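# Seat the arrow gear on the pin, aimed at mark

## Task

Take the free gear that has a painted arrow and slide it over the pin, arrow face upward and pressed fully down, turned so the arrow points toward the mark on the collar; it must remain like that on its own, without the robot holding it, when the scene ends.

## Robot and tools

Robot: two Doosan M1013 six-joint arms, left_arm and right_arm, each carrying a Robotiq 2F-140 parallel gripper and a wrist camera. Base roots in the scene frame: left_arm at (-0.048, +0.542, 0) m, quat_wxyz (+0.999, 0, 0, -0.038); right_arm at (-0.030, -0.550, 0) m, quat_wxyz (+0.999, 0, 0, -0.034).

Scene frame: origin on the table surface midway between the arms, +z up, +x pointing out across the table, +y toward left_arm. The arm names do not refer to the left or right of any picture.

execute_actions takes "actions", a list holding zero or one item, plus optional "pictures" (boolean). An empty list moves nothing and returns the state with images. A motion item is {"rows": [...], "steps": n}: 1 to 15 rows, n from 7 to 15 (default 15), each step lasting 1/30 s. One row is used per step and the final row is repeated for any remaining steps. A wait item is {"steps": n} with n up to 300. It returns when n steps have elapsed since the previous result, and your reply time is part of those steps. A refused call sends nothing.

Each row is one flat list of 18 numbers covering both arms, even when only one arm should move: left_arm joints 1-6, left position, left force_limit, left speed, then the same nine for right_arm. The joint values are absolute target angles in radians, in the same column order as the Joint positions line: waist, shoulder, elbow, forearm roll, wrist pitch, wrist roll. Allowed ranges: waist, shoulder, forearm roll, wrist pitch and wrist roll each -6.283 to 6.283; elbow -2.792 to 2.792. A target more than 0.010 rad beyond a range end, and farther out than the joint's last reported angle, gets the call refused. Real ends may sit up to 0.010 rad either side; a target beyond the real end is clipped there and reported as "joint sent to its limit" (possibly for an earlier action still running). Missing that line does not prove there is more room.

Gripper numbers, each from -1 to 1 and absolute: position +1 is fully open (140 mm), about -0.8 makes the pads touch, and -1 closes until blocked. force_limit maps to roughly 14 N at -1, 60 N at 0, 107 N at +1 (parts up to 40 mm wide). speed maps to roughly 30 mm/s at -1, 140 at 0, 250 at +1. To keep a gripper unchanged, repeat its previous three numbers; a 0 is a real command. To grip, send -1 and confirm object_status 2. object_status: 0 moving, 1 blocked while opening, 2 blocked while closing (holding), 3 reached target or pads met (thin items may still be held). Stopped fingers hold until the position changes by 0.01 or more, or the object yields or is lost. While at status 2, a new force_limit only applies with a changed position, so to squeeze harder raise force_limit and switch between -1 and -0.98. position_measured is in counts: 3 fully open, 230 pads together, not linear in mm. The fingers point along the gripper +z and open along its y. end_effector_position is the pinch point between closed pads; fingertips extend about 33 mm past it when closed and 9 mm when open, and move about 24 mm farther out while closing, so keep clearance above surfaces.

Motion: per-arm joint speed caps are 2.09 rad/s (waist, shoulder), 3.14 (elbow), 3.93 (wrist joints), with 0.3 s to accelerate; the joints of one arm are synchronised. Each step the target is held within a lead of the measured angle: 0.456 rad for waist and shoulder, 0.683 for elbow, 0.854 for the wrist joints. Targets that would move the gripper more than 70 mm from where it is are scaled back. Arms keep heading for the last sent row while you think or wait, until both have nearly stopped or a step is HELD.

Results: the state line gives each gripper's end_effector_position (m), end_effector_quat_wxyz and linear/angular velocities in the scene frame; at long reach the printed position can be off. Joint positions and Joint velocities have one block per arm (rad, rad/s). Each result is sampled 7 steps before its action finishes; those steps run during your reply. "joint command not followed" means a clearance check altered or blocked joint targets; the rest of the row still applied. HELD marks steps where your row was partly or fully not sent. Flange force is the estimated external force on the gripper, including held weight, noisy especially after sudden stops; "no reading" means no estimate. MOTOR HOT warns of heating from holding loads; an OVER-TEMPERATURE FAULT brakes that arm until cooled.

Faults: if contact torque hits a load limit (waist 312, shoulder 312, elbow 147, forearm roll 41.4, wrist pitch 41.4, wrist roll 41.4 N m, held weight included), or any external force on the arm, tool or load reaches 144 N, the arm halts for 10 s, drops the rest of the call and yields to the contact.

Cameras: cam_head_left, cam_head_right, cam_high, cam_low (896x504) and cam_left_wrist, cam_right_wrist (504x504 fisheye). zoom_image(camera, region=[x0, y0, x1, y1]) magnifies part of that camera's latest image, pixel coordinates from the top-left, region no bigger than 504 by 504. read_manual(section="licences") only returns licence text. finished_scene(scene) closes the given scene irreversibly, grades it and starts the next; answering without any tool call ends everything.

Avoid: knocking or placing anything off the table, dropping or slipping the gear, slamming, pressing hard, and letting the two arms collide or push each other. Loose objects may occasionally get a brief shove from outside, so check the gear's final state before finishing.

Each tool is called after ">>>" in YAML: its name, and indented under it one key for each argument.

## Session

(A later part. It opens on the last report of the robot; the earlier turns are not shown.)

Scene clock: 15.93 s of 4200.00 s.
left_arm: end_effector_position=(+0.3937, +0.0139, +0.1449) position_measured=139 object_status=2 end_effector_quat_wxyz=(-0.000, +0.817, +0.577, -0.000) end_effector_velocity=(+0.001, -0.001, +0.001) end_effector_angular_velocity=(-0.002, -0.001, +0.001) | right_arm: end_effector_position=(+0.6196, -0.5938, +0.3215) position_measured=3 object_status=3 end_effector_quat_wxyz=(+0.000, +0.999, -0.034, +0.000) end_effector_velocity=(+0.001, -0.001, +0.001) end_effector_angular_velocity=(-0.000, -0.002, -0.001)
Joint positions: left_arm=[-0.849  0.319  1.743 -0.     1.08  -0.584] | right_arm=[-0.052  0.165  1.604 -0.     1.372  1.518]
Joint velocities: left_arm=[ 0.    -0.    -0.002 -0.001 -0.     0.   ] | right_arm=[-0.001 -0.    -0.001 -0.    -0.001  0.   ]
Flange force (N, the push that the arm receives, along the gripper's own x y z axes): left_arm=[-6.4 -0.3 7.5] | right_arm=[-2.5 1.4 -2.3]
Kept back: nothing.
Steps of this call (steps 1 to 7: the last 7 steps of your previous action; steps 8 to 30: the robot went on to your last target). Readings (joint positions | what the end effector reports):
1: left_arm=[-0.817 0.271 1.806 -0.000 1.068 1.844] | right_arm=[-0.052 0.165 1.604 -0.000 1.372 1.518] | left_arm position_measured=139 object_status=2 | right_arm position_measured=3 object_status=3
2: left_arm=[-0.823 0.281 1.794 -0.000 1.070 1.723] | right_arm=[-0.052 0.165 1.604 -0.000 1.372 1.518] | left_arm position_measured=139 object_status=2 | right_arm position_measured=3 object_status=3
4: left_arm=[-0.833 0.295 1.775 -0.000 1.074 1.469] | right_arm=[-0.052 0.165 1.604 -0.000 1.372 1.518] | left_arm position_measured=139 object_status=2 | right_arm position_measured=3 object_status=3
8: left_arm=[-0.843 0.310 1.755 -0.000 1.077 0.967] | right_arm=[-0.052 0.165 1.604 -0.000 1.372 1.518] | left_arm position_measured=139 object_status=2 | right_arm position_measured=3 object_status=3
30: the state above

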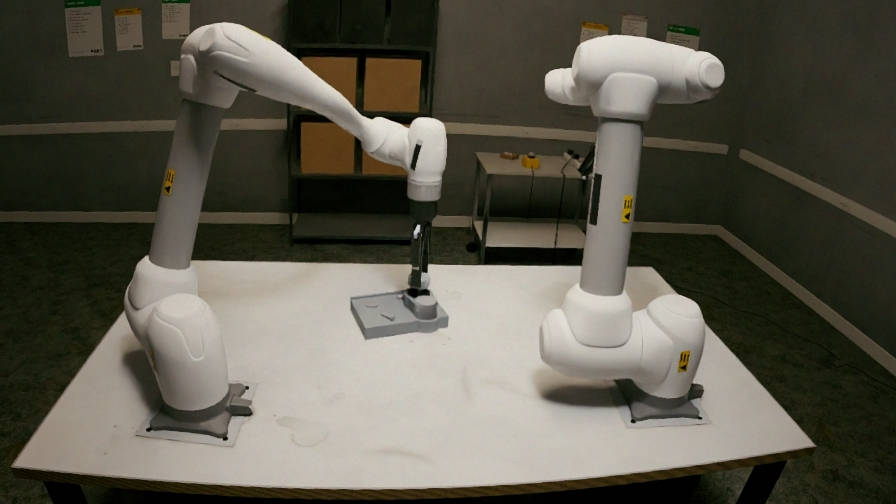

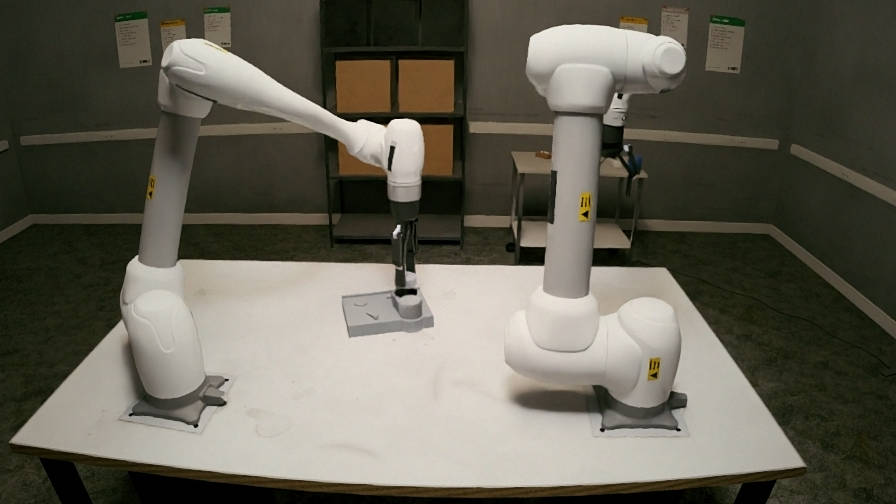

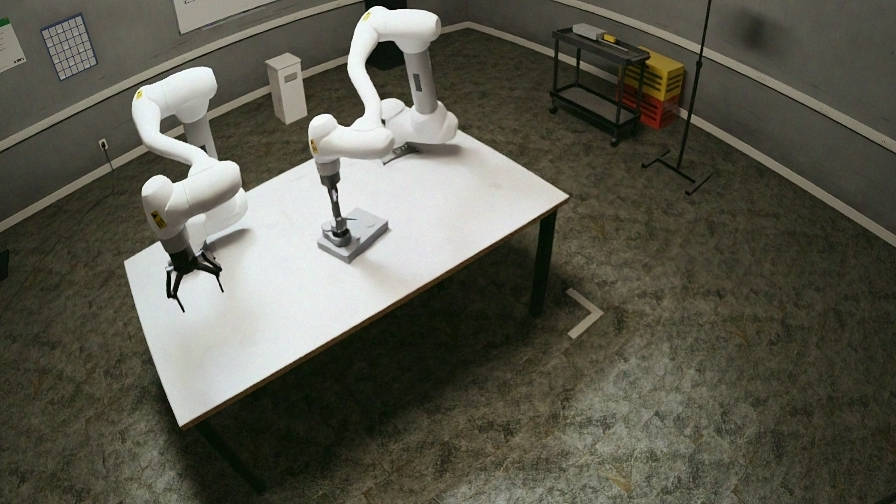

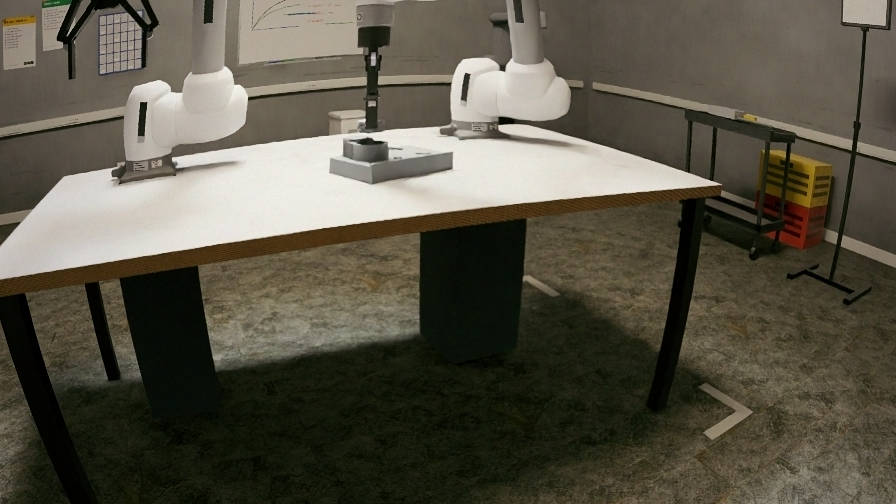

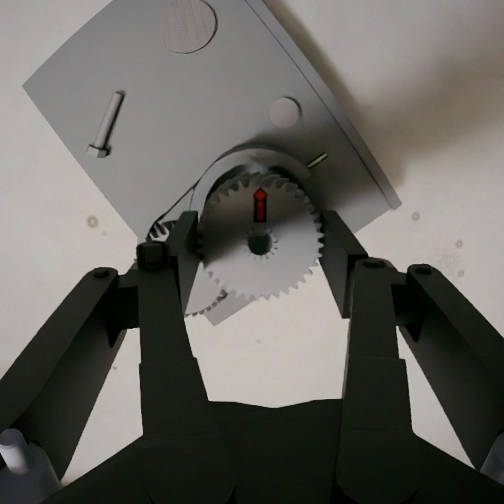

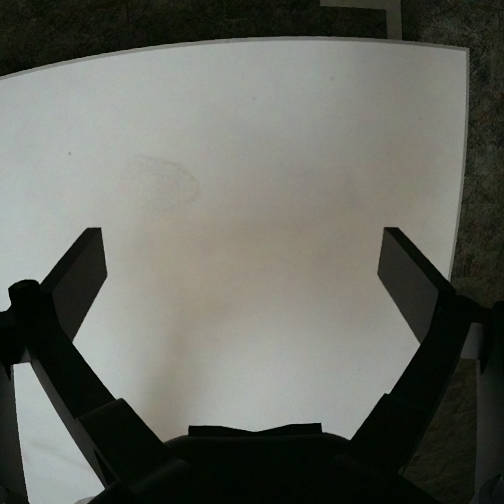

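>>> execute_actions:
  actions:
    - {"rows":[[-0.8497,0.322,1.749,0,1.0706,-0.584,-1,-0.3,-0.7,-0.052,0.165,1.604,0,1.372,1.518,1,0,0],[-0.8497,0.325,1.7526,0,1.064,-0.584,-1,-0.3,-0.7,-0.052,0.165,1.604,0,1.372,1.518,1,0,0],[-0.8497,0.327,1.755,0,1.0596,-0.584,-1,-0.3,-0.7,-0.052,0.165,1.604,0,1.372,1.518,1,0,0],[-0.8497,0.329,1.7572,0,1.0554,-0.584,-1,-0.3,-0.7,-0.052,0.165,1.604,0,1.372,1.518,1,0,0],[-0.8497,0.33,1.7584,0,1.0532,-0.584,-1,-0.3,-0.7,-0.052,0.165,1.604,0,1.372,1.518,1,0,0]]}
  pictures: true

>>> zoom_image:
  camera: "cam_low"
  region: [330, 100, 430, 190]

>>> zoom_image:
  camera: "cam_left_wrist"
  region: [140, 100, 380, 340]

Scene clock: 17.13 s of 4200.00 s.
left_arm: end_effector_position=(+0.3927, +0.0141, +0.1300) position_measured=139 object_status=2 end_effector_quat_wxyz=(+0.000, +0.817, +0.577, -0.000) end_effector_velocity=(+0.001, -0.001, -0.001) end_effector_angular_velocity=(-0.003, -0.002, +0.000) | right_arm: end_effector_position=(+0.6196, -0.5938, +0.3215) position_measured=3 object_status=3 end_effector_quat_wxyz=(+0.000, +0.999, -0.034, +0.000) end_effector_velocity=(-0.001, -0.001, -0.000) end_effector_angular_velocity=(+0.000, +0.002, -0.001)
Joint positions: left_arm=[-0.85   0.33   1.758 -0.     1.053 -0.584] | right_arm=[-0.052  0.165  1.604 -0.     1.372  1.518]
Joint velocities: left_arm=[-0.     0.001  0.001  0.    -0.006 -0.   ] | right_arm=[-0.001  0.     0.     0.     0.001  0.   ]
Flange force (N, the push that the arm receives, along the gripper's own x y z axes): left_arm=[-6.4 0.2 7.4] | right_arm=[-2.4 0.6 -2.2]
Steps of this call (steps 1 to 15: the robot went on to your last target; steps 16 to 28: nothing new was sent; steps 29 to 36: the first 8 steps of this action). Readings (joint positions | what the end effector reports):
29: left_arm=[-0.849 0.319 1.743 -0.000 1.080 -0.584] | right_arm=[-0.052 0.165 1.604 -0.000 1.372 1.518] | left_arm position_measured=139 object_status=2 | right_arm position_measured=3 object_status=3
30: left_arm=[-0.849 0.321 1.745 -0.000 1.076 -0.584] | right_arm=[-0.052 0.165 1.604 -0.000 1.372 1.518] | left_arm position_measured=139 object_status=2 | right_arm position_measured=3 object_status=3
32: left_arm=[-0.850 0.326 1.753 -0.000 1.063 -0.584] | right_arm=[-0.052 0.165 1.604 -0.000 1.372 1.518] | left_arm position_measured=139 object_status=2 | right_arm position_measured=3 object_status=3
36: the state above

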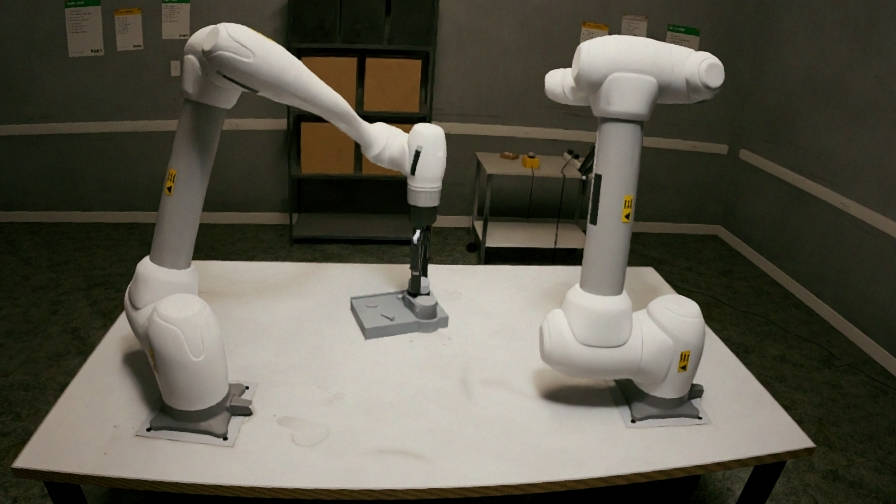

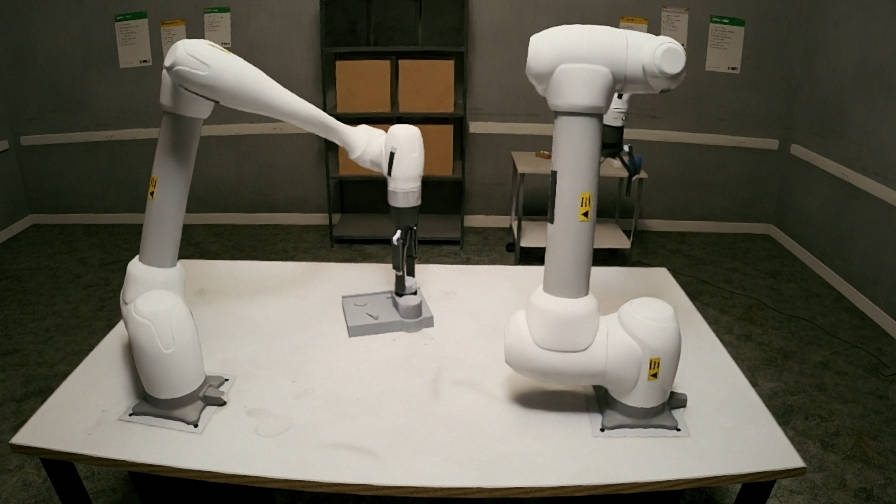

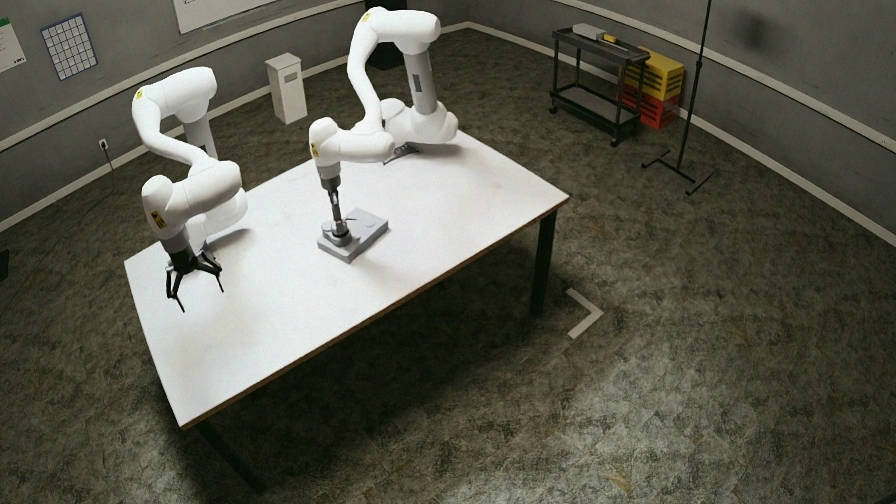

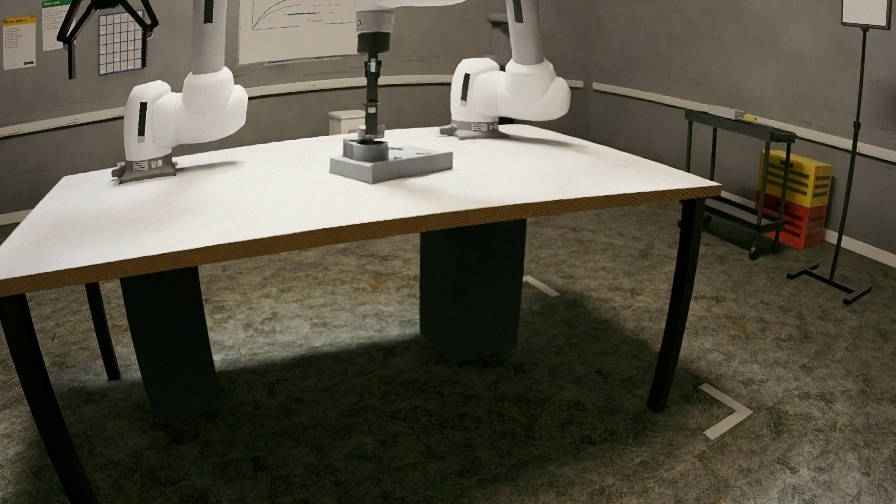

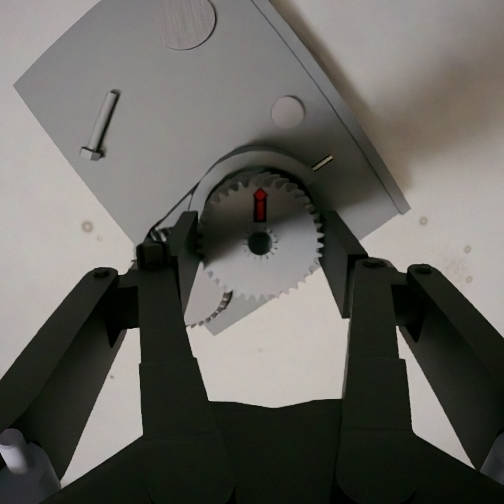

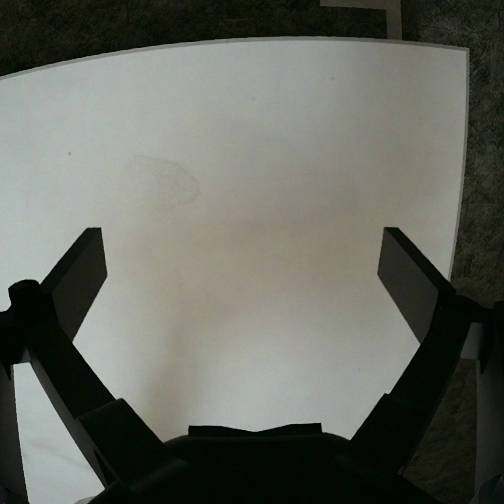

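Region (330, 100, 430, 190) of cam_low's 896x504 image, scaled by 5.040, with more detail than that image has; it fills the top 454 rows of this view, and the rest is white.

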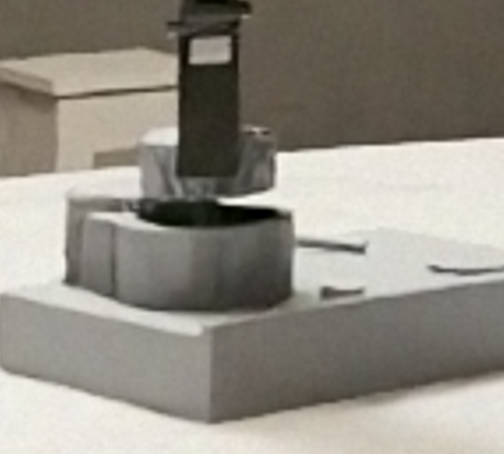

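Region (140, 100, 380, 340) of cam_left_wrist's 504x504 image, scaled by 2.100, with more detail than that image has.

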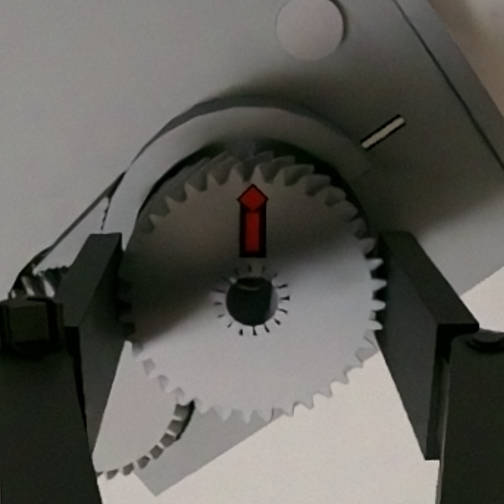

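Step down 2 mm at a time (per mm: q2 +.00083, q3 +.0009).

>>> execute_actions:
  actions:
    - {"rows":[[-0.8497,0.3317,1.7602,0,1.0497,-0.584,-1,-0.3,-0.7,-0.052,0.165,1.604,0,1.372,1.518,1,0,0]],"steps":13}

>>> execute_actions:
  actions:
    - {"rows":[[-0.8497,0.3333,1.762,0,1.0463,-0.584,-1,-0.3,-0.7,-0.052,0.165,1.604,0,1.372,1.518,1,0,0]],"steps":13}

Scene clock: 17.57 s of 4200.00 s.
left_arm: end_effector_position=(+0.3928, +0.0140, +0.1280) position_measured=139 object_status=2 end_effector_quat_wxyz=(+0.000, +0.817, +0.577, +0.000) end_effector_velocity=(+0.000, +0.001, -0.001) end_effector_angular_velocity=(+0.002, +0.001, +0.001) | right_arm: end_effector_position=(+0.6196, -0.5938, +0.3215) position_measured=3 object_status=3 end_effector_quat_wxyz=(+0.000, +0.999, -0.034, +0.000) end_effector_velocity=(+0.000, +0.001, -0.000) end_effector_angular_velocity=(+0.000, -0.002, +0.001)
Joint positions: left_arm=[-0.85   0.332  1.76   0.     1.05  -0.584] | right_arm=[-0.052  0.165  1.604 -0.     1.372  1.518]
Joint velocities: left_arm=[ 0.001  0.001  0.001  0.001 -0.001 -0.   ] | right_arm=[ 0.001 -0.     0.     0.    -0.002  0.   ]
Flange force (N, the push that the arm receives, along the gripper's own x y z axes): left_arm=[-6.7 13.0 -1.0] | right_arm=[-2.1 1.1 -2.4]
Steps of this call (steps 1 to 7: the last 7 steps of your previous action; steps 8 to 13: the first 6 steps of this action). Readings (joint positions | what the end effector reports):
8: left_arm=[-0.850 0.330 1.758 -0.000 1.053 -0.584] | right_arm=[-0.052 0.165 1.604 -0.000 1.372 1.518] | left_arm position_measured=139 object_status=2 | right_arm position_measured=3 object_status=3
9: left_arm=[-0.850 0.331 1.759 -0.000 1.051 -0.584] | right_arm=[-0.052 0.165 1.604 -0.000 1.372 1.518] | left_arm position_measured=139 object_status=2 | right_arm position_measured=3 object_status=3
11: left_arm=[-0.850 0.332 1.760 -0.000 1.050 -0.584] | right_arm=[-0.052 0.165 1.604 -0.000 1.372 1.518] | left_arm position_measured=139 object_status=2 | right_arm position_measured=3 object_status=3
13: the state above

Scene clock: 18.00 s of 4200.00 s.
left_arm: end_effector_position=(+0.3927, +0.0141, +0.1259) position_measured=139 object_status=2 end_effector_quat_wxyz=(+0.000, +0.817, +0.577, +0.000) end_effector_velocity=(+0.000, +0.000, -0.001) end_effector_angular_velocity=(+0.002, +0.002, +0.002) | right_arm: end_effector_position=(+0.6196, -0.5938, +0.3215) position_measured=3 object_status=3 end_effector_quat_wxyz=(+0.000, +0.999, -0.034, +0.000) end_effector_velocity=(+0.000, +0.001, +0.001) end_effector_angular_velocity=(-0.000, -0.000, +0.002)
Joint positions: left_arm=[-0.85   0.333  1.762  0.     1.046 -0.584] | right_arm=[-0.052  0.165  1.604 -0.     1.372  1.518]
Joint velocities: left_arm=[ 0.001  0.002 -0.001 -0.001  0.001 -0.   ] | right_arm=[ 0.002  0.    -0.001 -0.     0.001 -0.   ]
Flange force (N, the push that the arm receives, along the gripper's own x y z axes): left_arm=[-9.6 27.9 -2.4] | right_arm=[-2.2 -1.5 -2.2]
Steps of this call (steps 1 to 7: the last 7 steps of your previous action; steps 8 to 13: the first 6 steps of this action). Readings (joint positions | what the end effector reports):
8: left_arm=[-0.850 0.332 1.760 0.000 1.050 -0.584] | right_arm=[-0.052 0.165 1.604 -0.000 1.372 1.518] | left_arm position_measured=139 object_status=2 | right_arm position_measured=3 object_status=3
9: left_arm=[-0.850 0.332 1.761 0.000 1.048 -0.584] | right_arm=[-0.052 0.165 1.604 -0.000 1.372 1.518] | left_arm position_measured=139 object_status=2 | right_arm position_measured=3 object_status=3
11: left_arm=[-0.850 0.333 1.762 0.000 1.046 -0.584] | right_arm=[-0.052 0.165 1.604 -0.000 1.372 1.518] | left_arm position_measured=139 object_status=2 | right_arm position_measured=3 object_status=3
13: the state above

On the pin but pushed right; undo my shift.

>>> execute_actions:
  actions:
    - {"rows":[[-0.8488,0.3345,1.7603,0,1.0468,-0.584,-1,-0.3,-0.7,-0.052,0.165,1.604,0,1.372,1.518,1,0,0]],"steps":13}

>>> execute_actions:
  actions:
    - {"rows":[[-0.8488,0.3358,1.7617,0,1.0441,-0.584,-1,-0.3,-0.7,-0.052,0.165,1.604,0,1.372,1.518,1,0,0]],"steps":13}

Scene clock: 18.43 s of 4200.00 s.
left_arm: end_effector_position=(+0.3934, +0.0139, +0.1257) position_measured=139 object_status=2 end_effector_quat_wxyz=(-0.000, +0.817, +0.577, +0.000) end_effector_velocity=(+0.002, -0.002, +0.003) end_effector_angular_velocity=(-0.003, -0.002, +0.001) | right_arm: end_effector_position=(+0.6196, -0.5938, +0.3215) position_measured=3 object_status=3 end_effector_quat_wxyz=(+0.000, +0.999, -0.034, +0.000) end_effector_velocity=(+0.000, -0.000, +0.000) end_effector_angular_velocity=(+0.000, -0.001, -0.001)
Joint positions: left_arm=[-0.849  0.335  1.761  0.     1.047 -0.584] | right_arm=[-0.052  0.165  1.604 -0.     1.372  1.518]
Joint velocities: left_arm=[ 0.001 -0.    -0.006 -0.     0.002  0.   ] | right_arm=[-0.001  0.    -0.001  0.001 -0.001  0.   ]
Flange force (N, the push that the arm receives, along the gripper's own x y z axes): left_arm=[-12.5 6.0 8.6] | right_arm=[-0.5 3.1 -3.1]
Steps of this call (steps 1 to 7: the last 7 steps of your previous action; steps 8 to 13: the first 6 steps of this action). Readings (joint positions | what the end effector reports):
8: left_arm=[-0.850 0.333 1.762 0.000 1.046 -0.584] | right_arm=[-0.052 0.165 1.604 0.000 1.372 1.518] | left_arm position_measured=139 object_status=2 | right_arm position_measured=3 object_status=3
9: left_arm=[-0.849 0.334 1.762 0.000 1.046 -0.584] | right_arm=[-0.052 0.165 1.604 -0.000 1.372 1.518] | left_arm position_measured=139 object_status=2 | right_arm position_measured=3 object_status=3
11: left_arm=[-0.849 0.335 1.761 0.000 1.047 -0.584] | right_arm=[-0.052 0.165 1.604 -0.000 1.372 1.518] | left_arm position_measured=139 object_status=2 | right_arm position_measured=3 object_status=3
13: the state above

Scene clock: 18.87 s of 4200.00 s.
left_arm: end_effector_position=(+0.3937, +0.0138, +0.1246) position_measured=139 object_status=2 end_effector_quat_wxyz=(+0.000, +0.817, +0.577, -0.000) end_effector_velocity=(-0.000, -0.000, -0.003) end_effector_angular_velocity=(+0.001, +0.001, +0.000) | right_arm: end_effector_position=(+0.6196, -0.5938, +0.3215) position_measured=3 object_status=3 end_effector_quat_wxyz=(+0.000, +0.999, -0.034, +0.000) end_effector_velocity=(-0.001, +0.001, -0.001) end_effector_angular_velocity=(+0.001, +0.003, +0.001)
Joint positions: left_arm=[-0.849  0.336  1.762 -0.     1.044 -0.584] | right_arm=[-0.052  0.165  1.604 -0.     1.372  1.518]
Joint velocities: left_arm=[-0.     0.003  0.002 -0.    -0.004 -0.001] | right_arm=[ 0.001  0.     0.002  0.     0.001 -0.   ]
Flange force (N, the push that the arm receives, along the gripper's own x y z axes): left_arm=[7.7 -9.4 -21.2] | right_arm=[-0.2 1.3 -3.3]
Steps of this call (steps 1 to 7: the last 7 steps of your previous action; steps 8 to 13: the first 6 steps of this action). Readings (joint positions | what the end effector reports):
8: left_arm=[-0.849 0.335 1.760 -0.000 1.047 -0.584] | right_arm=[-0.052 0.165 1.604 -0.000 1.372 1.518] | left_arm position_measured=139 object_status=2 | right_arm position_measured=3 object_status=3
9: left_arm=[-0.849 0.335 1.761 -0.000 1.046 -0.584] | right_arm=[-0.052 0.165 1.604 0.000 1.372 1.518] | left_arm position_measured=139 object_status=2 | right_arm position_measured=3 object_status=3
11: left_arm=[-0.849 0.336 1.761 -0.000 1.045 -0.584] | right_arm=[-0.052 0.165 1.604 -0.000 1.372 1.518] | left_arm position_measured=139 object_status=2 | right_arm position_measured=3 object_status=3
13: the state above

>>> execute_actions:
  actions:
    - {"rows":[[-0.8488,0.3358,1.7617,0,1.0441,-0.564,-1,-0.3,-0.7,-0.052,0.165,1.604,0,1.372,1.518,1,0,0]],"steps":13}

>>> execute_actions:
  actions:
    - {"rows":[[-0.8488,0.3366,1.7626,0,1.0424,-0.54,-1,-0.3,-0.7,-0.052,0.165,1.604,0,1.372,1.518,1,0,0]],"steps":13}

Scene clock: 19.33 s of 4200.00 s.
left_arm: end_effector_position=(+0.3937, +0.0139, +0.1242) position_measured=139 object_status=2 end_effector_quat_wxyz=(-0.000, +0.822, +0.569, -0.000) end_effector_velocity=(-0.000, +0.002, -0.001) end_effector_angular_velocity=(+0.002, +0.002, -0.002) | right_arm: end_effector_position=(+0.6196, -0.5938, +0.3215) position_measured=3 object_status=3 end_effector_quat_wxyz=(+0.000, +0.999, -0.034, +0.000) end_effector_velocity=(+0.000, +0.000, -0.000) end_effector_angular_velocity=(-0.000, +0.000, +0.001)
Joint positions: left_arm=[-0.849  0.336  1.762 -0.     1.044 -0.564] | right_arm=[-0.052  0.165  1.604 -0.     1.372  1.518]
Joint velocities: left_arm=[ 0.002  0.     0.001 -0.001  0.002  0.003] | right_arm=[ 0.001  0.     0.    -0.    -0.    -0.   ]
Flange force (N, the push that the arm receives, along the gripper's own x y z axes): left_arm=[-2.0 -2.4 -2.1] | right_arm=[-0.4 2.3 -2.2]
Steps of this call (steps 1 to 7: the last 7 steps of your previous action; step 8: the robot went on to your last target; steps 9 to 14: the first 6 steps of this action). Readings (joint positions | what the end effector reports):
9: left_arm=[-0.849 0.336 1.762 -0.000 1.044 -0.584] | right_arm=[-0.052 0.165 1.604 -0.000 1.372 1.518] | left_arm position_measured=139 object_status=2 | right_arm position_measured=3 object_status=3
10: left_arm=[-0.849 0.336 1.762 -0.000 1.044 -0.577] | right_arm=[-0.052 0.165 1.604 -0.000 1.372 1.518] | left_arm position_measured=139 object_status=2 | right_arm position_measured=3 object_status=3
12: left_arm=[-0.849 0.336 1.762 -0.000 1.044 -0.565] | right_arm=[-0.052 0.165 1.604 -0.000 1.372 1.518] | left_arm position_measured=139 object_status=2 | right_arm position_measured=3 object_status=3
14: the state above

Scene clock: 19.77 s of 4200.00 s.
left_arm: end_effector_position=(+0.3937, +0.0139, +0.1235) position_measured=139 object_status=2 end_effector_quat_wxyz=(-0.000, +0.829, +0.559, -0.000) end_effector_velocity=(+0.000, +0.000, -0.000) end_effector_angular_velocity=(-0.001, -0.001, -0.004) | right_arm: end_effector_position=(+0.6196, -0.5938, +0.3215) position_measured=3 object_status=3 end_effector_quat_wxyz=(+0.000, +0.999, -0.034, +0.000) end_effector_velocity=(+0.000, +0.000, -0.000) end_effector_angular_velocity=(-0.001, -0.001, +0.001)
Joint positions: left_arm=[-0.849  0.337  1.763 -0.     1.043 -0.54 ] | right_arm=[-0.052  0.165  1.604 -0.     1.372  1.518]
Joint velocities: left_arm=[ 0.    -0.     0.001  0.    -0.001  0.004] | right_arm=[ 0.    -0.     0.001 -0.001 -0.001 -0.   ]
Flange force (N, the push that the arm receives, along the gripper's own x y z axes): left_arm=[-5.2 -3.2 1.8] | right_arm=[-1.8 1.6 -1.7]
Steps of this call (steps 1 to 7: the last 7 steps of your previous action; steps 8 to 13: the first 6 steps of this action). Readings (joint positions | what the end effector reports):
8: left_arm=[-0.849 0.336 1.762 -0.000 1.044 -0.564] | right_arm=[-0.052 0.165 1.604 -0.000 1.372 1.518] | left_arm position_measured=139 object_status=2 | right_arm position_measured=3 object_status=3
9: left_arm=[-0.849 0.336 1.762 -0.000 1.044 -0.557] | right_arm=[-0.052 0.165 1.604 -0.000 1.372 1.518] | left_arm position_measured=139 object_status=2 | right_arm position_measured=3 object_status=3
11: left_arm=[-0.849 0.336 1.762 -0.000 1.043 -0.541] | right_arm=[-0.052 0.165 1.604 -0.000 1.372 1.518] | left_arm position_measured=139 object_status=2 | right_arm position_measured=3 object_status=3
13: the state above

>>> execute_actions:
  actions:
    - {"rows":[[-0.8488,0.3383,1.7644,0,1.0389,-0.505,-1,-0.3,-0.7,-0.052,0.165,1.604,0,1.372,1.518,1,0,0]],"steps":14}

>>> execute_actions:
  actions:
    - {"rows":[[-0.8488,0.34,1.7662,0,1.0354,-0.478,-1,-0.3,-0.7,-0.052,0.165,1.604,0,1.372,1.518,1,0,0]],"steps":14}

Scene clock: 20.23 s of 4200.00 s.
left_arm: end_effector_position=(+0.3937, +0.0139, +0.1214) position_measured=139 object_status=2 end_effector_quat_wxyz=(+0.000, +0.839, +0.544, -0.000) end_effector_velocity=(-0.001, -0.001, +0.000) end_effector_angular_velocity=(+0.000, -0.000, -0.004) | right_arm: end_effector_position=(+0.6196, -0.5938, +0.3215) position_measured=3 object_status=3 end_effector_quat_wxyz=(+0.000, +0.999, -0.034, +0.000) end_effector_velocity=(-0.000, -0.000, -0.000) end_effector_angular_velocity=(+0.000, +0.001, -0.001)
Joint positions: left_arm=[-0.849  0.338  1.764 -0.     1.039 -0.505] | right_arm=[-0.052  0.165  1.604 -0.     1.372  1.518]
Joint velocities: left_arm=[-0.002 -0.    -0.     0.     0.     0.002] | right_arm=[-0.  0.  0.  0.  0.  0.]
Flange force (N, the push that the arm receives, along the gripper's own x y z axes): left_arm=[6.5 -9.1 -33.9] | right_arm=[-1.5 1.8 -2.0]
Steps of this call (steps 1 to 7: the last 7 steps of your previous action; steps 8 to 14: the first 7 steps of this action). Readings (joint positions | what the end effector reports):
8: left_arm=[-0.849 0.337 1.763 -0.000 1.042 -0.540] | right_arm=[-0.052 0.165 1.604 -0.000 1.372 1.518] | left_arm position_measured=139 object_status=2 | right_arm position_measured=3 object_status=3
9: left_arm=[-0.849 0.337 1.763 -0.000 1.042 -0.533] | right_arm=[-0.052 0.165 1.604 -0.000 1.372 1.518] | left_arm position_measured=139 object_status=2 | right_arm position_measured=3 object_status=3
11: left_arm=[-0.849 0.338 1.764 -0.000 1.039 -0.507] | right_arm=[-0.052 0.165 1.604 -0.000 1.372 1.518] | left_arm position_measured=139 object_status=2 | right_arm position_measured=3 object_status=3
14: the state above

Scene clock: 20.70 s of 4200.00 s.
left_arm: end_effector_position=(+0.3937, +0.0138, +0.1193) position_measured=139 object_status=2 end_effector_quat_wxyz=(+0.000, +0.846, +0.533, -0.000) end_effector_velocity=(+0.002, +0.001, -0.000) end_effector_angular_velocity=(-0.001, -0.001, -0.000) | right_arm: end_effector_position=(+0.6196, -0.5938, +0.3215) position_measured=3 object_status=3 end_effector_quat_wxyz=(+0.000, +0.999, -0.034, +0.000) end_effector_velocity=(-0.000, -0.000, +0.001) end_effector_angular_velocity=(+0.000, +0.000, -0.000)
Joint positions: left_arm=[-0.849  0.34   1.766 -0.     1.035 -0.478] | right_arm=[-0.052  0.165  1.604 -0.     1.372  1.518]
Joint velocities: left_arm=[ 0.002  0.001 -0.001  0.001 -0.001  0.002] | right_arm=[-0.    -0.    -0.001  0.     0.001  0.   ]
Flange force (N, the push that the arm receives, along the gripper's own x y z axes): left_arm=[-0.6 -13.8 -48.8] | right_arm=[-0.5 0.7 -3.0]
Steps of this call (steps 1 to 7: the last 7 steps of your previous action; steps 8 to 14: the first 7 steps of this action). Readings (joint positions | what the end effector reports):
8: left_arm=[-0.849 0.338 1.764 -0.000 1.039 -0.505] | right_arm=[-0.052 0.165 1.604 -0.000 1.372 1.518] | left_arm position_measured=139 object_status=2 | right_arm position_measured=3 object_status=3
9: left_arm=[-0.849 0.339 1.765 -0.000 1.038 -0.498] | right_arm=[-0.052 0.165 1.604 -0.000 1.372 1.518] | left_arm position_measured=139 object_status=2 | right_arm position_measured=3 object_status=3
11: left_arm=[-0.849 0.340 1.766 -0.000 1.036 -0.479] | right_arm=[-0.052 0.165 1.604 -0.000 1.372 1.518] | left_arm position_measured=139 object_status=2 | right_arm position_measured=3 object_status=3
14: the state above

>>> execute_actions:
  actions:
    - {"rows":[[-0.8488,0.34,1.7662,0,1.0354,-0.445,-1,-0.3,-0.7,-0.052,0.165,1.604,0,1.372,1.518,1,0,0]],"steps":14}
  pictures: true

>>> zoom_image:
  camera: "cam_left_wrist"
  region: [140, 100, 380, 340]

>>> zoom_image:
  camera: "cam_low"
  region: [330, 100, 430, 190]

Scene clock: 21.20 s of 4200.00 s.
left_arm: end_effector_position=(+0.3936, +0.0139, +0.1189) position_measured=139 object_status=2 end_effector_quat_wxyz=(-0.000, +0.855, +0.519, -0.000) end_effector_velocity=(+0.000, +0.000, +0.001) end_effector_angular_velocity=(-0.002, -0.000, -0.001) | right_arm: end_effector_position=(+0.6196, -0.5938, +0.3215) position_measured=3 object_status=3 end_effector_quat_wxyz=(+0.000, +0.999, -0.034, +0.000) end_effector_velocity=(-0.001, +0.000, -0.000) end_effector_angular_velocity=(+0.000, +0.002, +0.001)
Joint positions: left_arm=[-0.849  0.34   1.767 -0.     1.035 -0.445] | right_arm=[-0.052  0.165  1.604 -0.     1.372  1.518]
Joint velocities: left_arm=[ 0.    -0.001  0.    -0.001 -0.     0.002] | right_arm=[ 0.001 -0.     0.001 -0.     0.001 -0.   ]
Flange force (N, the push that the arm receives, along the gripper's own x y z axes): left_arm=[-10.6 1.9 5.5] | right_arm=[-0.9 0.8 -1.6]
Steps of this call (steps 1 to 7: the last 7 steps of your previous action; step 8: the robot went on to your last target; steps 9 to 15: the first 7 steps of this action). Readings (joint positions | what the end effector reports):
9: left_arm=[-0.849 0.340 1.766 -0.000 1.035 -0.478] | right_arm=[-0.052 0.165 1.604 0.000 1.372 1.518] | left_arm position_measured=139 object_status=2 | right_arm position_measured=3 object_status=3
10: left_arm=[-0.849 0.340 1.766 -0.000 1.035 -0.471] | right_arm=[-0.052 0.165 1.604 -0.000 1.372 1.518] | left_arm position_measured=139 object_status=2 | right_arm position_measured=3 object_status=3
12: left_arm=[-0.849 0.340 1.767 -0.000 1.035 -0.447] | right_arm=[-0.052 0.165 1.604 -0.000 1.372 1.518] | left_arm position_measured=139 object_status=2 | right_arm position_measured=3 object_status=3
15: the state above

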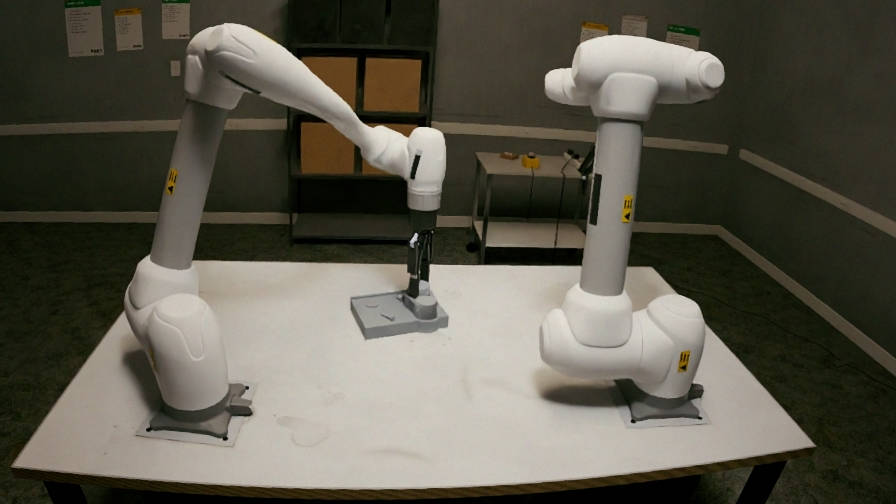

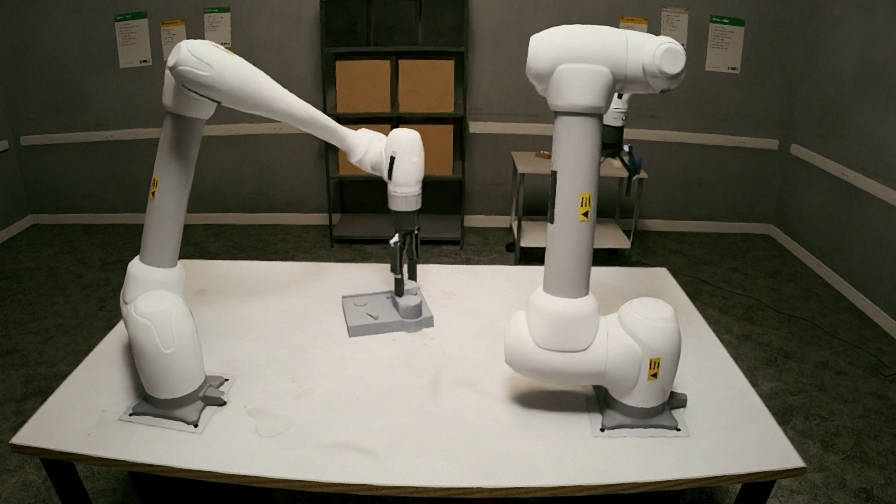

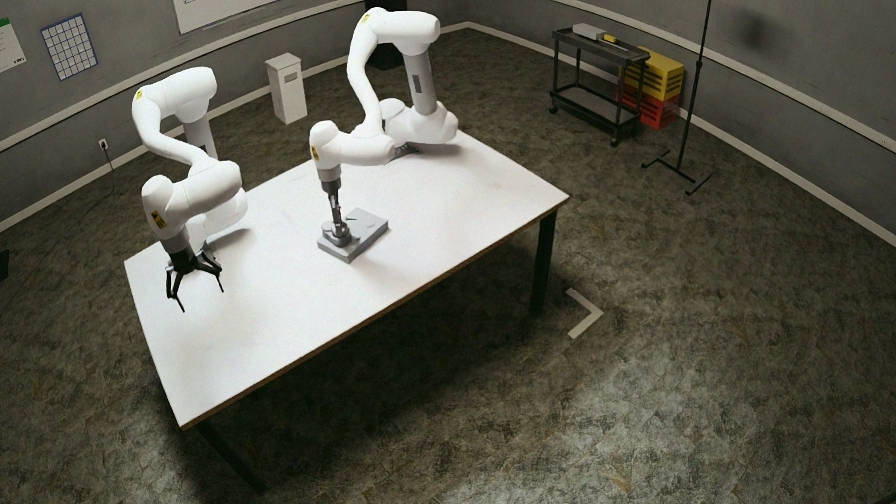

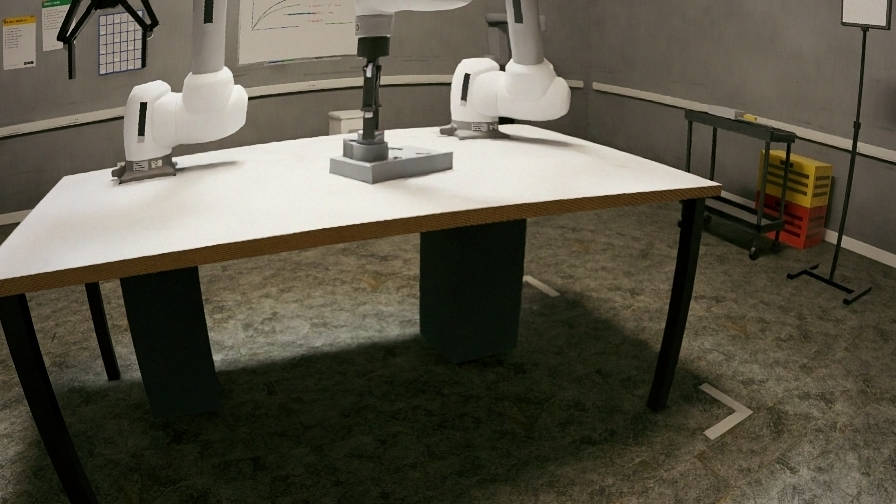

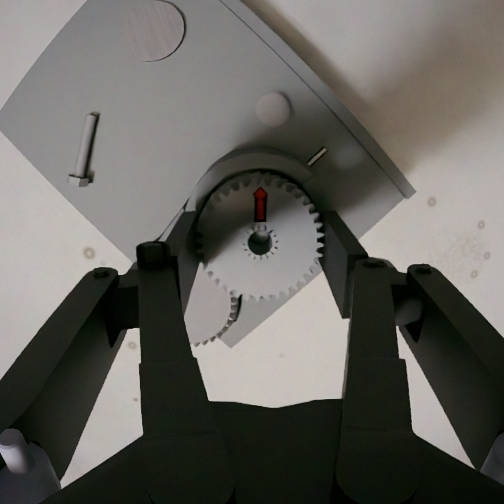

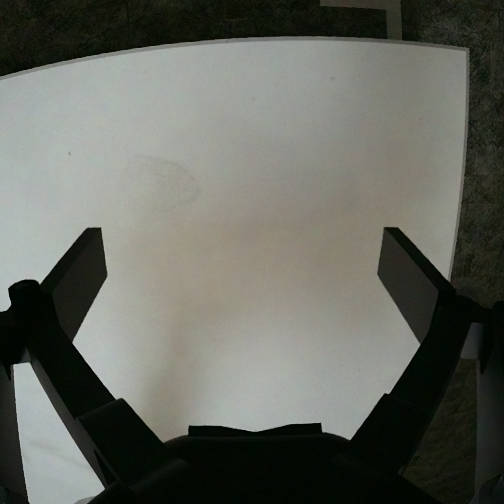

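Region (140, 100, 380, 340) of cam_left_wrist's 504x504 image, scaled by 2.100, with more detail than that image has.

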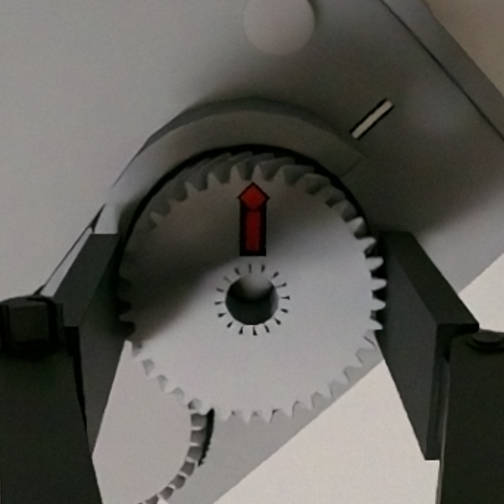

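Region (330, 100, 430, 190) of cam_low's 896x504 image, scaled by 5.040, with more detail than that image has; it fills the top 454 rows of this view, and the rest is white.

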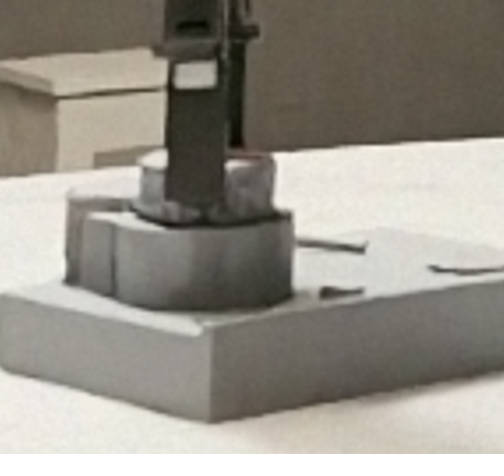

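>>> execute_actions:
  actions:
    - {"rows":[[-0.8488,0.34,1.7662,0,1.0354,-0.462,-1,-0.3,-0.7,-0.052,0.165,1.604,0,1.372,1.518,1,0,0]]}

>>> execute_actions:
  actions:
    - {"rows":[[-0.8488,0.34,1.7662,0,1.0354,-0.43,-1,-0.3,-0.7,-0.052,0.165,1.604,0,1.372,1.518,1,0,0]]}

>>> execute_actions:
  actions:
    - {"rows":[[-0.8488,0.3451,1.7714,0,1.0251,-0.365,-1,-0.3,-0.7,-0.052,0.165,1.604,0,1.372,1.518,1,0,0]]}

Scene clock: 21.90 s of 4200.00 s.
left_arm: end_effector_position=(+0.3936, +0.0139, +0.1193) position_measured=139 object_status=2 end_effector_quat_wxyz=(-0.000, +0.850, +0.526, -0.000) end_effector_velocity=(+0.001, +0.000, -0.000) end_effector_angular_velocity=(+0.001, -0.001, -0.000) | right_arm: end_effector_position=(+0.6196, -0.5938, +0.3215) position_measured=3 object_status=3 end_effector_quat_wxyz=(+0.000, +0.999, -0.034, +0.000) end_effector_velocity=(-0.000, -0.001, +0.000) end_effector_angular_velocity=(+0.000, -0.000, -0.002)
Joint positions: left_arm=[-0.849  0.34   1.766 -0.     1.035 -0.462] | right_arm=[-0.052  0.165  1.604 -0.     1.372  1.518]
Joint velocities: left_arm=[ 0.     0.001 -0.001  0.002  0.     0.   ] | right_arm=[-0.002 -0.    -0.001  0.     0.001  0.   ]
Flange force (N, the push that the arm receives, along the gripper's own x y z axes): left_arm=[-9.9 0.1 8.7] | right_arm=[-0.6 2.1 -2.3]
Steps of this call (steps 1 to 7: the last 7 steps of your previous action; steps 8 to 13: the robot went on to your last target; steps 14 to 21: the first 8 steps of this action). Readings (joint positions | what the end effector reports):
14: left_arm=[-0.849 0.340 1.766 -0.000 1.035 -0.445] | right_arm=[-0.052 0.165 1.604 -0.000 1.372 1.518] | left_arm position_measured=139 object_status=2 | right_arm position_measured=3 object_status=3
15: left_arm=[-0.849 0.340 1.766 -0.000 1.035 -0.451] | right_arm=[-0.052 0.165 1.604 -0.000 1.372 1.518] | left_arm position_measured=139 object_status=2 | right_arm position_measured=3 object_status=3
17: left_arm=[-0.849 0.340 1.766 -0.000 1.035 -0.461] | right_arm=[-0.052 0.165 1.604 -0.000 1.372 1.518] | left_arm position_measured=139 object_status=2 | right_arm position_measured=3 object_status=3
21: the state above

Scene clock: 22.40 s of 4200.00 s.
left_arm: end_effector_position=(+0.3937, +0.0138, +0.1193) position_measured=139 object_status=2 end_effector_quat_wxyz=(-0.000, +0.859, +0.512, -0.000) end_effector_velocity=(-0.000, -0.000, +0.001) end_effector_angular_velocity=(-0.001, -0.001, -0.001) | right_arm: end_effector_position=(+0.6196, -0.5938, +0.3215) position_measured=3 object_status=3 end_effector_quat_wxyz=(+0.000, +0.999, -0.034, +0.000) end_effector_velocity=(+0.001, -0.000, +0.000) end_effector_angular_velocity=(-0.001, -0.002, -0.000)
Joint positions: left_arm=[-0.849  0.34   1.766 -0.     1.035 -0.43 ] | right_arm=[-0.052  0.165  1.604 -0.     1.372  1.518]
Joint velocities: left_arm=[-0.001 -0.001 -0.     0.     0.001  0.001] | right_arm=[-0.     0.    -0.001 -0.    -0.001 -0.   ]
Flange force (N, the push that the arm receives, along the gripper's own x y z axes): left_arm=[-14.0 -0.3 6.0] | right_arm=[-0.4 0.6 -2.8]
Steps of this call (steps 1 to 7: the last 7 steps of your previous action; steps 8 to 15: the first 8 steps of this action). Readings (joint positions | what the end effector reports):
8: left_arm=[-0.849 0.340 1.766 -0.000 1.035 -0.462] | right_arm=[-0.052 0.165 1.604 -0.000 1.372 1.518] | left_arm position_measured=139 object_status=2 | right_arm position_measured=3 object_status=3
9: left_arm=[-0.849 0.340 1.766 -0.000 1.035 -0.455] | right_arm=[-0.052 0.165 1.604 -0.000 1.372 1.518] | left_arm position_measured=139 object_status=2 | right_arm position_measured=3 object_status=3
11: left_arm=[-0.849 0.340 1.766 -0.000 1.035 -0.432] | right_arm=[-0.052 0.165 1.604 -0.000 1.372 1.518] | left_arm position_measured=139 object_status=2 | right_arm position_measured=3 object_status=3
15: the state above

Scene clock: 22.90 s of 4200.00 s.
left_arm: end_effector_position=(+0.3937, +0.0138, +0.1133) position_measured=139 object_status=2 end_effector_quat_wxyz=(+0.000, +0.875, +0.484, +0.000) end_effector_velocity=(+0.000, +0.001, -0.003) end_effector_angular_velocity=(+0.005, +0.002, -0.002) | right_arm: end_effector_position=(+0.6196, -0.5938, +0.3215) position_measured=3 object_status=3 end_effector_quat_wxyz=(+0.000, +0.999, -0.034, +0.000) end_effector_velocity=(-0.000, -0.000, +0.000) end_effector_angular_velocity=(-0.000, -0.000, -0.000)
Joint positions: left_arm=[-0.849  0.345  1.771 -0.     1.025 -0.365] | right_arm=[-0.052  0.165  1.604 -0.     1.372  1.518]
Joint velocities: left_arm=[0.001 0.004 0.    0.002 0.001 0.002] | right_arm=[-0.    -0.    -0.    -0.     0.001 -0.   ]
Flange force (N, the push that the arm receives, along the gripper's own x y z axes): left_arm=[-23.1 -6.1 -2.6] | right_arm=[-1.3 -0.6 -3.1]
Steps of this call (steps 1 to 7: the last 7 steps of your previous action; steps 8 to 15: the first 8 steps of this action). Readings (joint positions | what the end effector reports):
8: left_arm=[-0.849 0.340 1.766 -0.000 1.035 -0.430] | right_arm=[-0.052 0.165 1.604 -0.000 1.372 1.518] | left_arm position_measured=139 object_status=2 | right_arm position_measured=3 object_status=3
9: left_arm=[-0.849 0.340 1.766 -0.000 1.035 -0.423] | right_arm=[-0.052 0.165 1.604 -0.000 1.372 1.518] | left_arm position_measured=139 object_status=2 | right_arm position_measured=3 object_status=3
11: left_arm=[-0.849 0.344 1.770 -0.000 1.028 -0.379] | right_arm=[-0.052 0.165 1.604 -0.000 1.372 1.518] | left_arm position_measured=139 object_status=2 | right_arm position_measured=3 object_status=3
15: the state above

>>> execute_actions:
  actions:
    - {"rows":[[-0.8495,0.3454,1.7710,0,1.0252,-0.38,-1,-0.3,-0.7,-0.052,0.165,1.604,0,1.372,1.518,1,0,0]]}

>>> execute_actions:
  actions:
    - {"rows":[[-0.8495,0.3454,1.7710,0,1.0252,-0.392,-1,-0.3,-0.7,-0.052,0.165,1.604,0,1.372,1.518,1,0,0]]}

Scene clock: 23.40 s of 4200.00 s.
left_arm: end_effector_position=(+0.3935, +0.0135, +0.1132) position_measured=139 object_status=2 end_effector_quat_wxyz=(-0.000, +0.871, +0.490, +0.000) end_effector_velocity=(+0.000, -0.001, +0.000) end_effector_angular_velocity=(+0.001, -0.002, -0.002) | right_arm: end_effector_position=(+0.6196, -0.5938, +0.3215) position_measured=3 object_status=3 end_effector_quat_wxyz=(+0.000, +0.999, -0.034, +0.000) end_effector_velocity=(-0.000, +0.000, -0.000) end_effector_angular_velocity=(+0.000, +0.001, +0.000)
Joint positions: left_arm=[-0.849  0.345  1.771  0.     1.025 -0.38 ] | right_arm=[-0.052  0.165  1.604 -0.     1.372  1.518]
Joint velocities: left_arm=[-0.001  0.001 -0.001  0.002 -0.    -0.001] | right_arm=[ 0.    -0.     0.    -0.     0.001  0.   ]
Flange force (N, the push that the arm receives, along the gripper's own x y z axes): left_arm=[-5.9 -6.1 -6.7] | right_arm=[-2.1 1.1 -2.7]
Steps of this call (steps 1 to 7: the last 7 steps of your previous action; steps 8 to 15: the first 8 steps of this action). Readings (joint positions | what the end effector reports):
8: left_arm=[-0.849 0.345 1.771 -0.000 1.025 -0.365] | right_arm=[-0.052 0.165 1.604 -0.000 1.372 1.518] | left_arm position_measured=139 object_status=2 | right_arm position_measured=3 object_status=3
9: left_arm=[-0.849 0.345 1.771 -0.000 1.025 -0.371] | right_arm=[-0.052 0.165 1.604 -0.000 1.372 1.518] | left_arm position_measured=139 object_status=2 | right_arm position_measured=3 object_status=3
11: left_arm=[-0.849 0.345 1.771 0.000 1.025 -0.379] | right_arm=[-0.052 0.165 1.604 -0.000 1.372 1.518] | left_arm position_measured=139 object_status=2 | right_arm position_measured=3 object_status=3
15: the state above

Scene clock: 23.90 s of 4200.00 s.
left_arm: end_effector_position=(+0.3934, +0.0134, +0.1133) position_measured=139 object_status=2 end_effector_quat_wxyz=(-0.000, +0.869, +0.496, +0.000) end_effector_velocity=(+0.002, -0.001, +0.002) end_effector_angular_velocity=(-0.004, -0.003, +0.002) | right_arm: end_effector_position=(+0.6196, -0.5938, +0.3215) position_measured=3 object_status=3 end_effector_quat_wxyz=(+0.000, +0.999, -0.034, +0.000) end_effector_velocity=(-0.000, +0.000, -0.000) end_effector_angular_velocity=(+0.000, +0.001, +0.000)
Joint positions: left_arm=[-0.849  0.345  1.771  0.     1.025 -0.392] | right_arm=[-0.052  0.165  1.604 -0.     1.372  1.518]
Joint velocities: left_arm=[ 0.001 -0.001 -0.003 -0.    -0.001 -0.001] | right_arm=[ 0.    -0.     0.     0.     0.001  0.   ]
Flange force (N, the push that the arm receives, along the gripper's own x y z axes): left_arm=[-1.3 -6.5 -5.4] | right_arm=[-2.5 1.3 -1.7]
Steps of this call (steps 1 to 7: the last 7 steps of your previous action; steps 8 to 15: the first 8 steps of this action). Readings (joint positions | what the end effector reports):
8: left_arm=[-0.849 0.345 1.771 0.000 1.025 -0.380] | right_arm=[-0.052 0.165 1.604 -0.000 1.372 1.518] | left_arm position_measured=139 object_status=2 | right_arm position_measured=3 object_status=3
9: left_arm=[-0.849 0.345 1.771 0.000 1.025 -0.385] | right_arm=[-0.052 0.165 1.604 -0.000 1.372 1.518] | left_arm position_measured=139 object_status=2 | right_arm position_measured=3 object_status=3
11: left_arm=[-0.849 0.345 1.771 0.000 1.025 -0.392] | right_arm=[-0.052 0.165 1.604 -0.000 1.372 1.518] | left_arm position_measured=139 object_status=2 | right_arm position_measured=3 object_status=3
15: the state above


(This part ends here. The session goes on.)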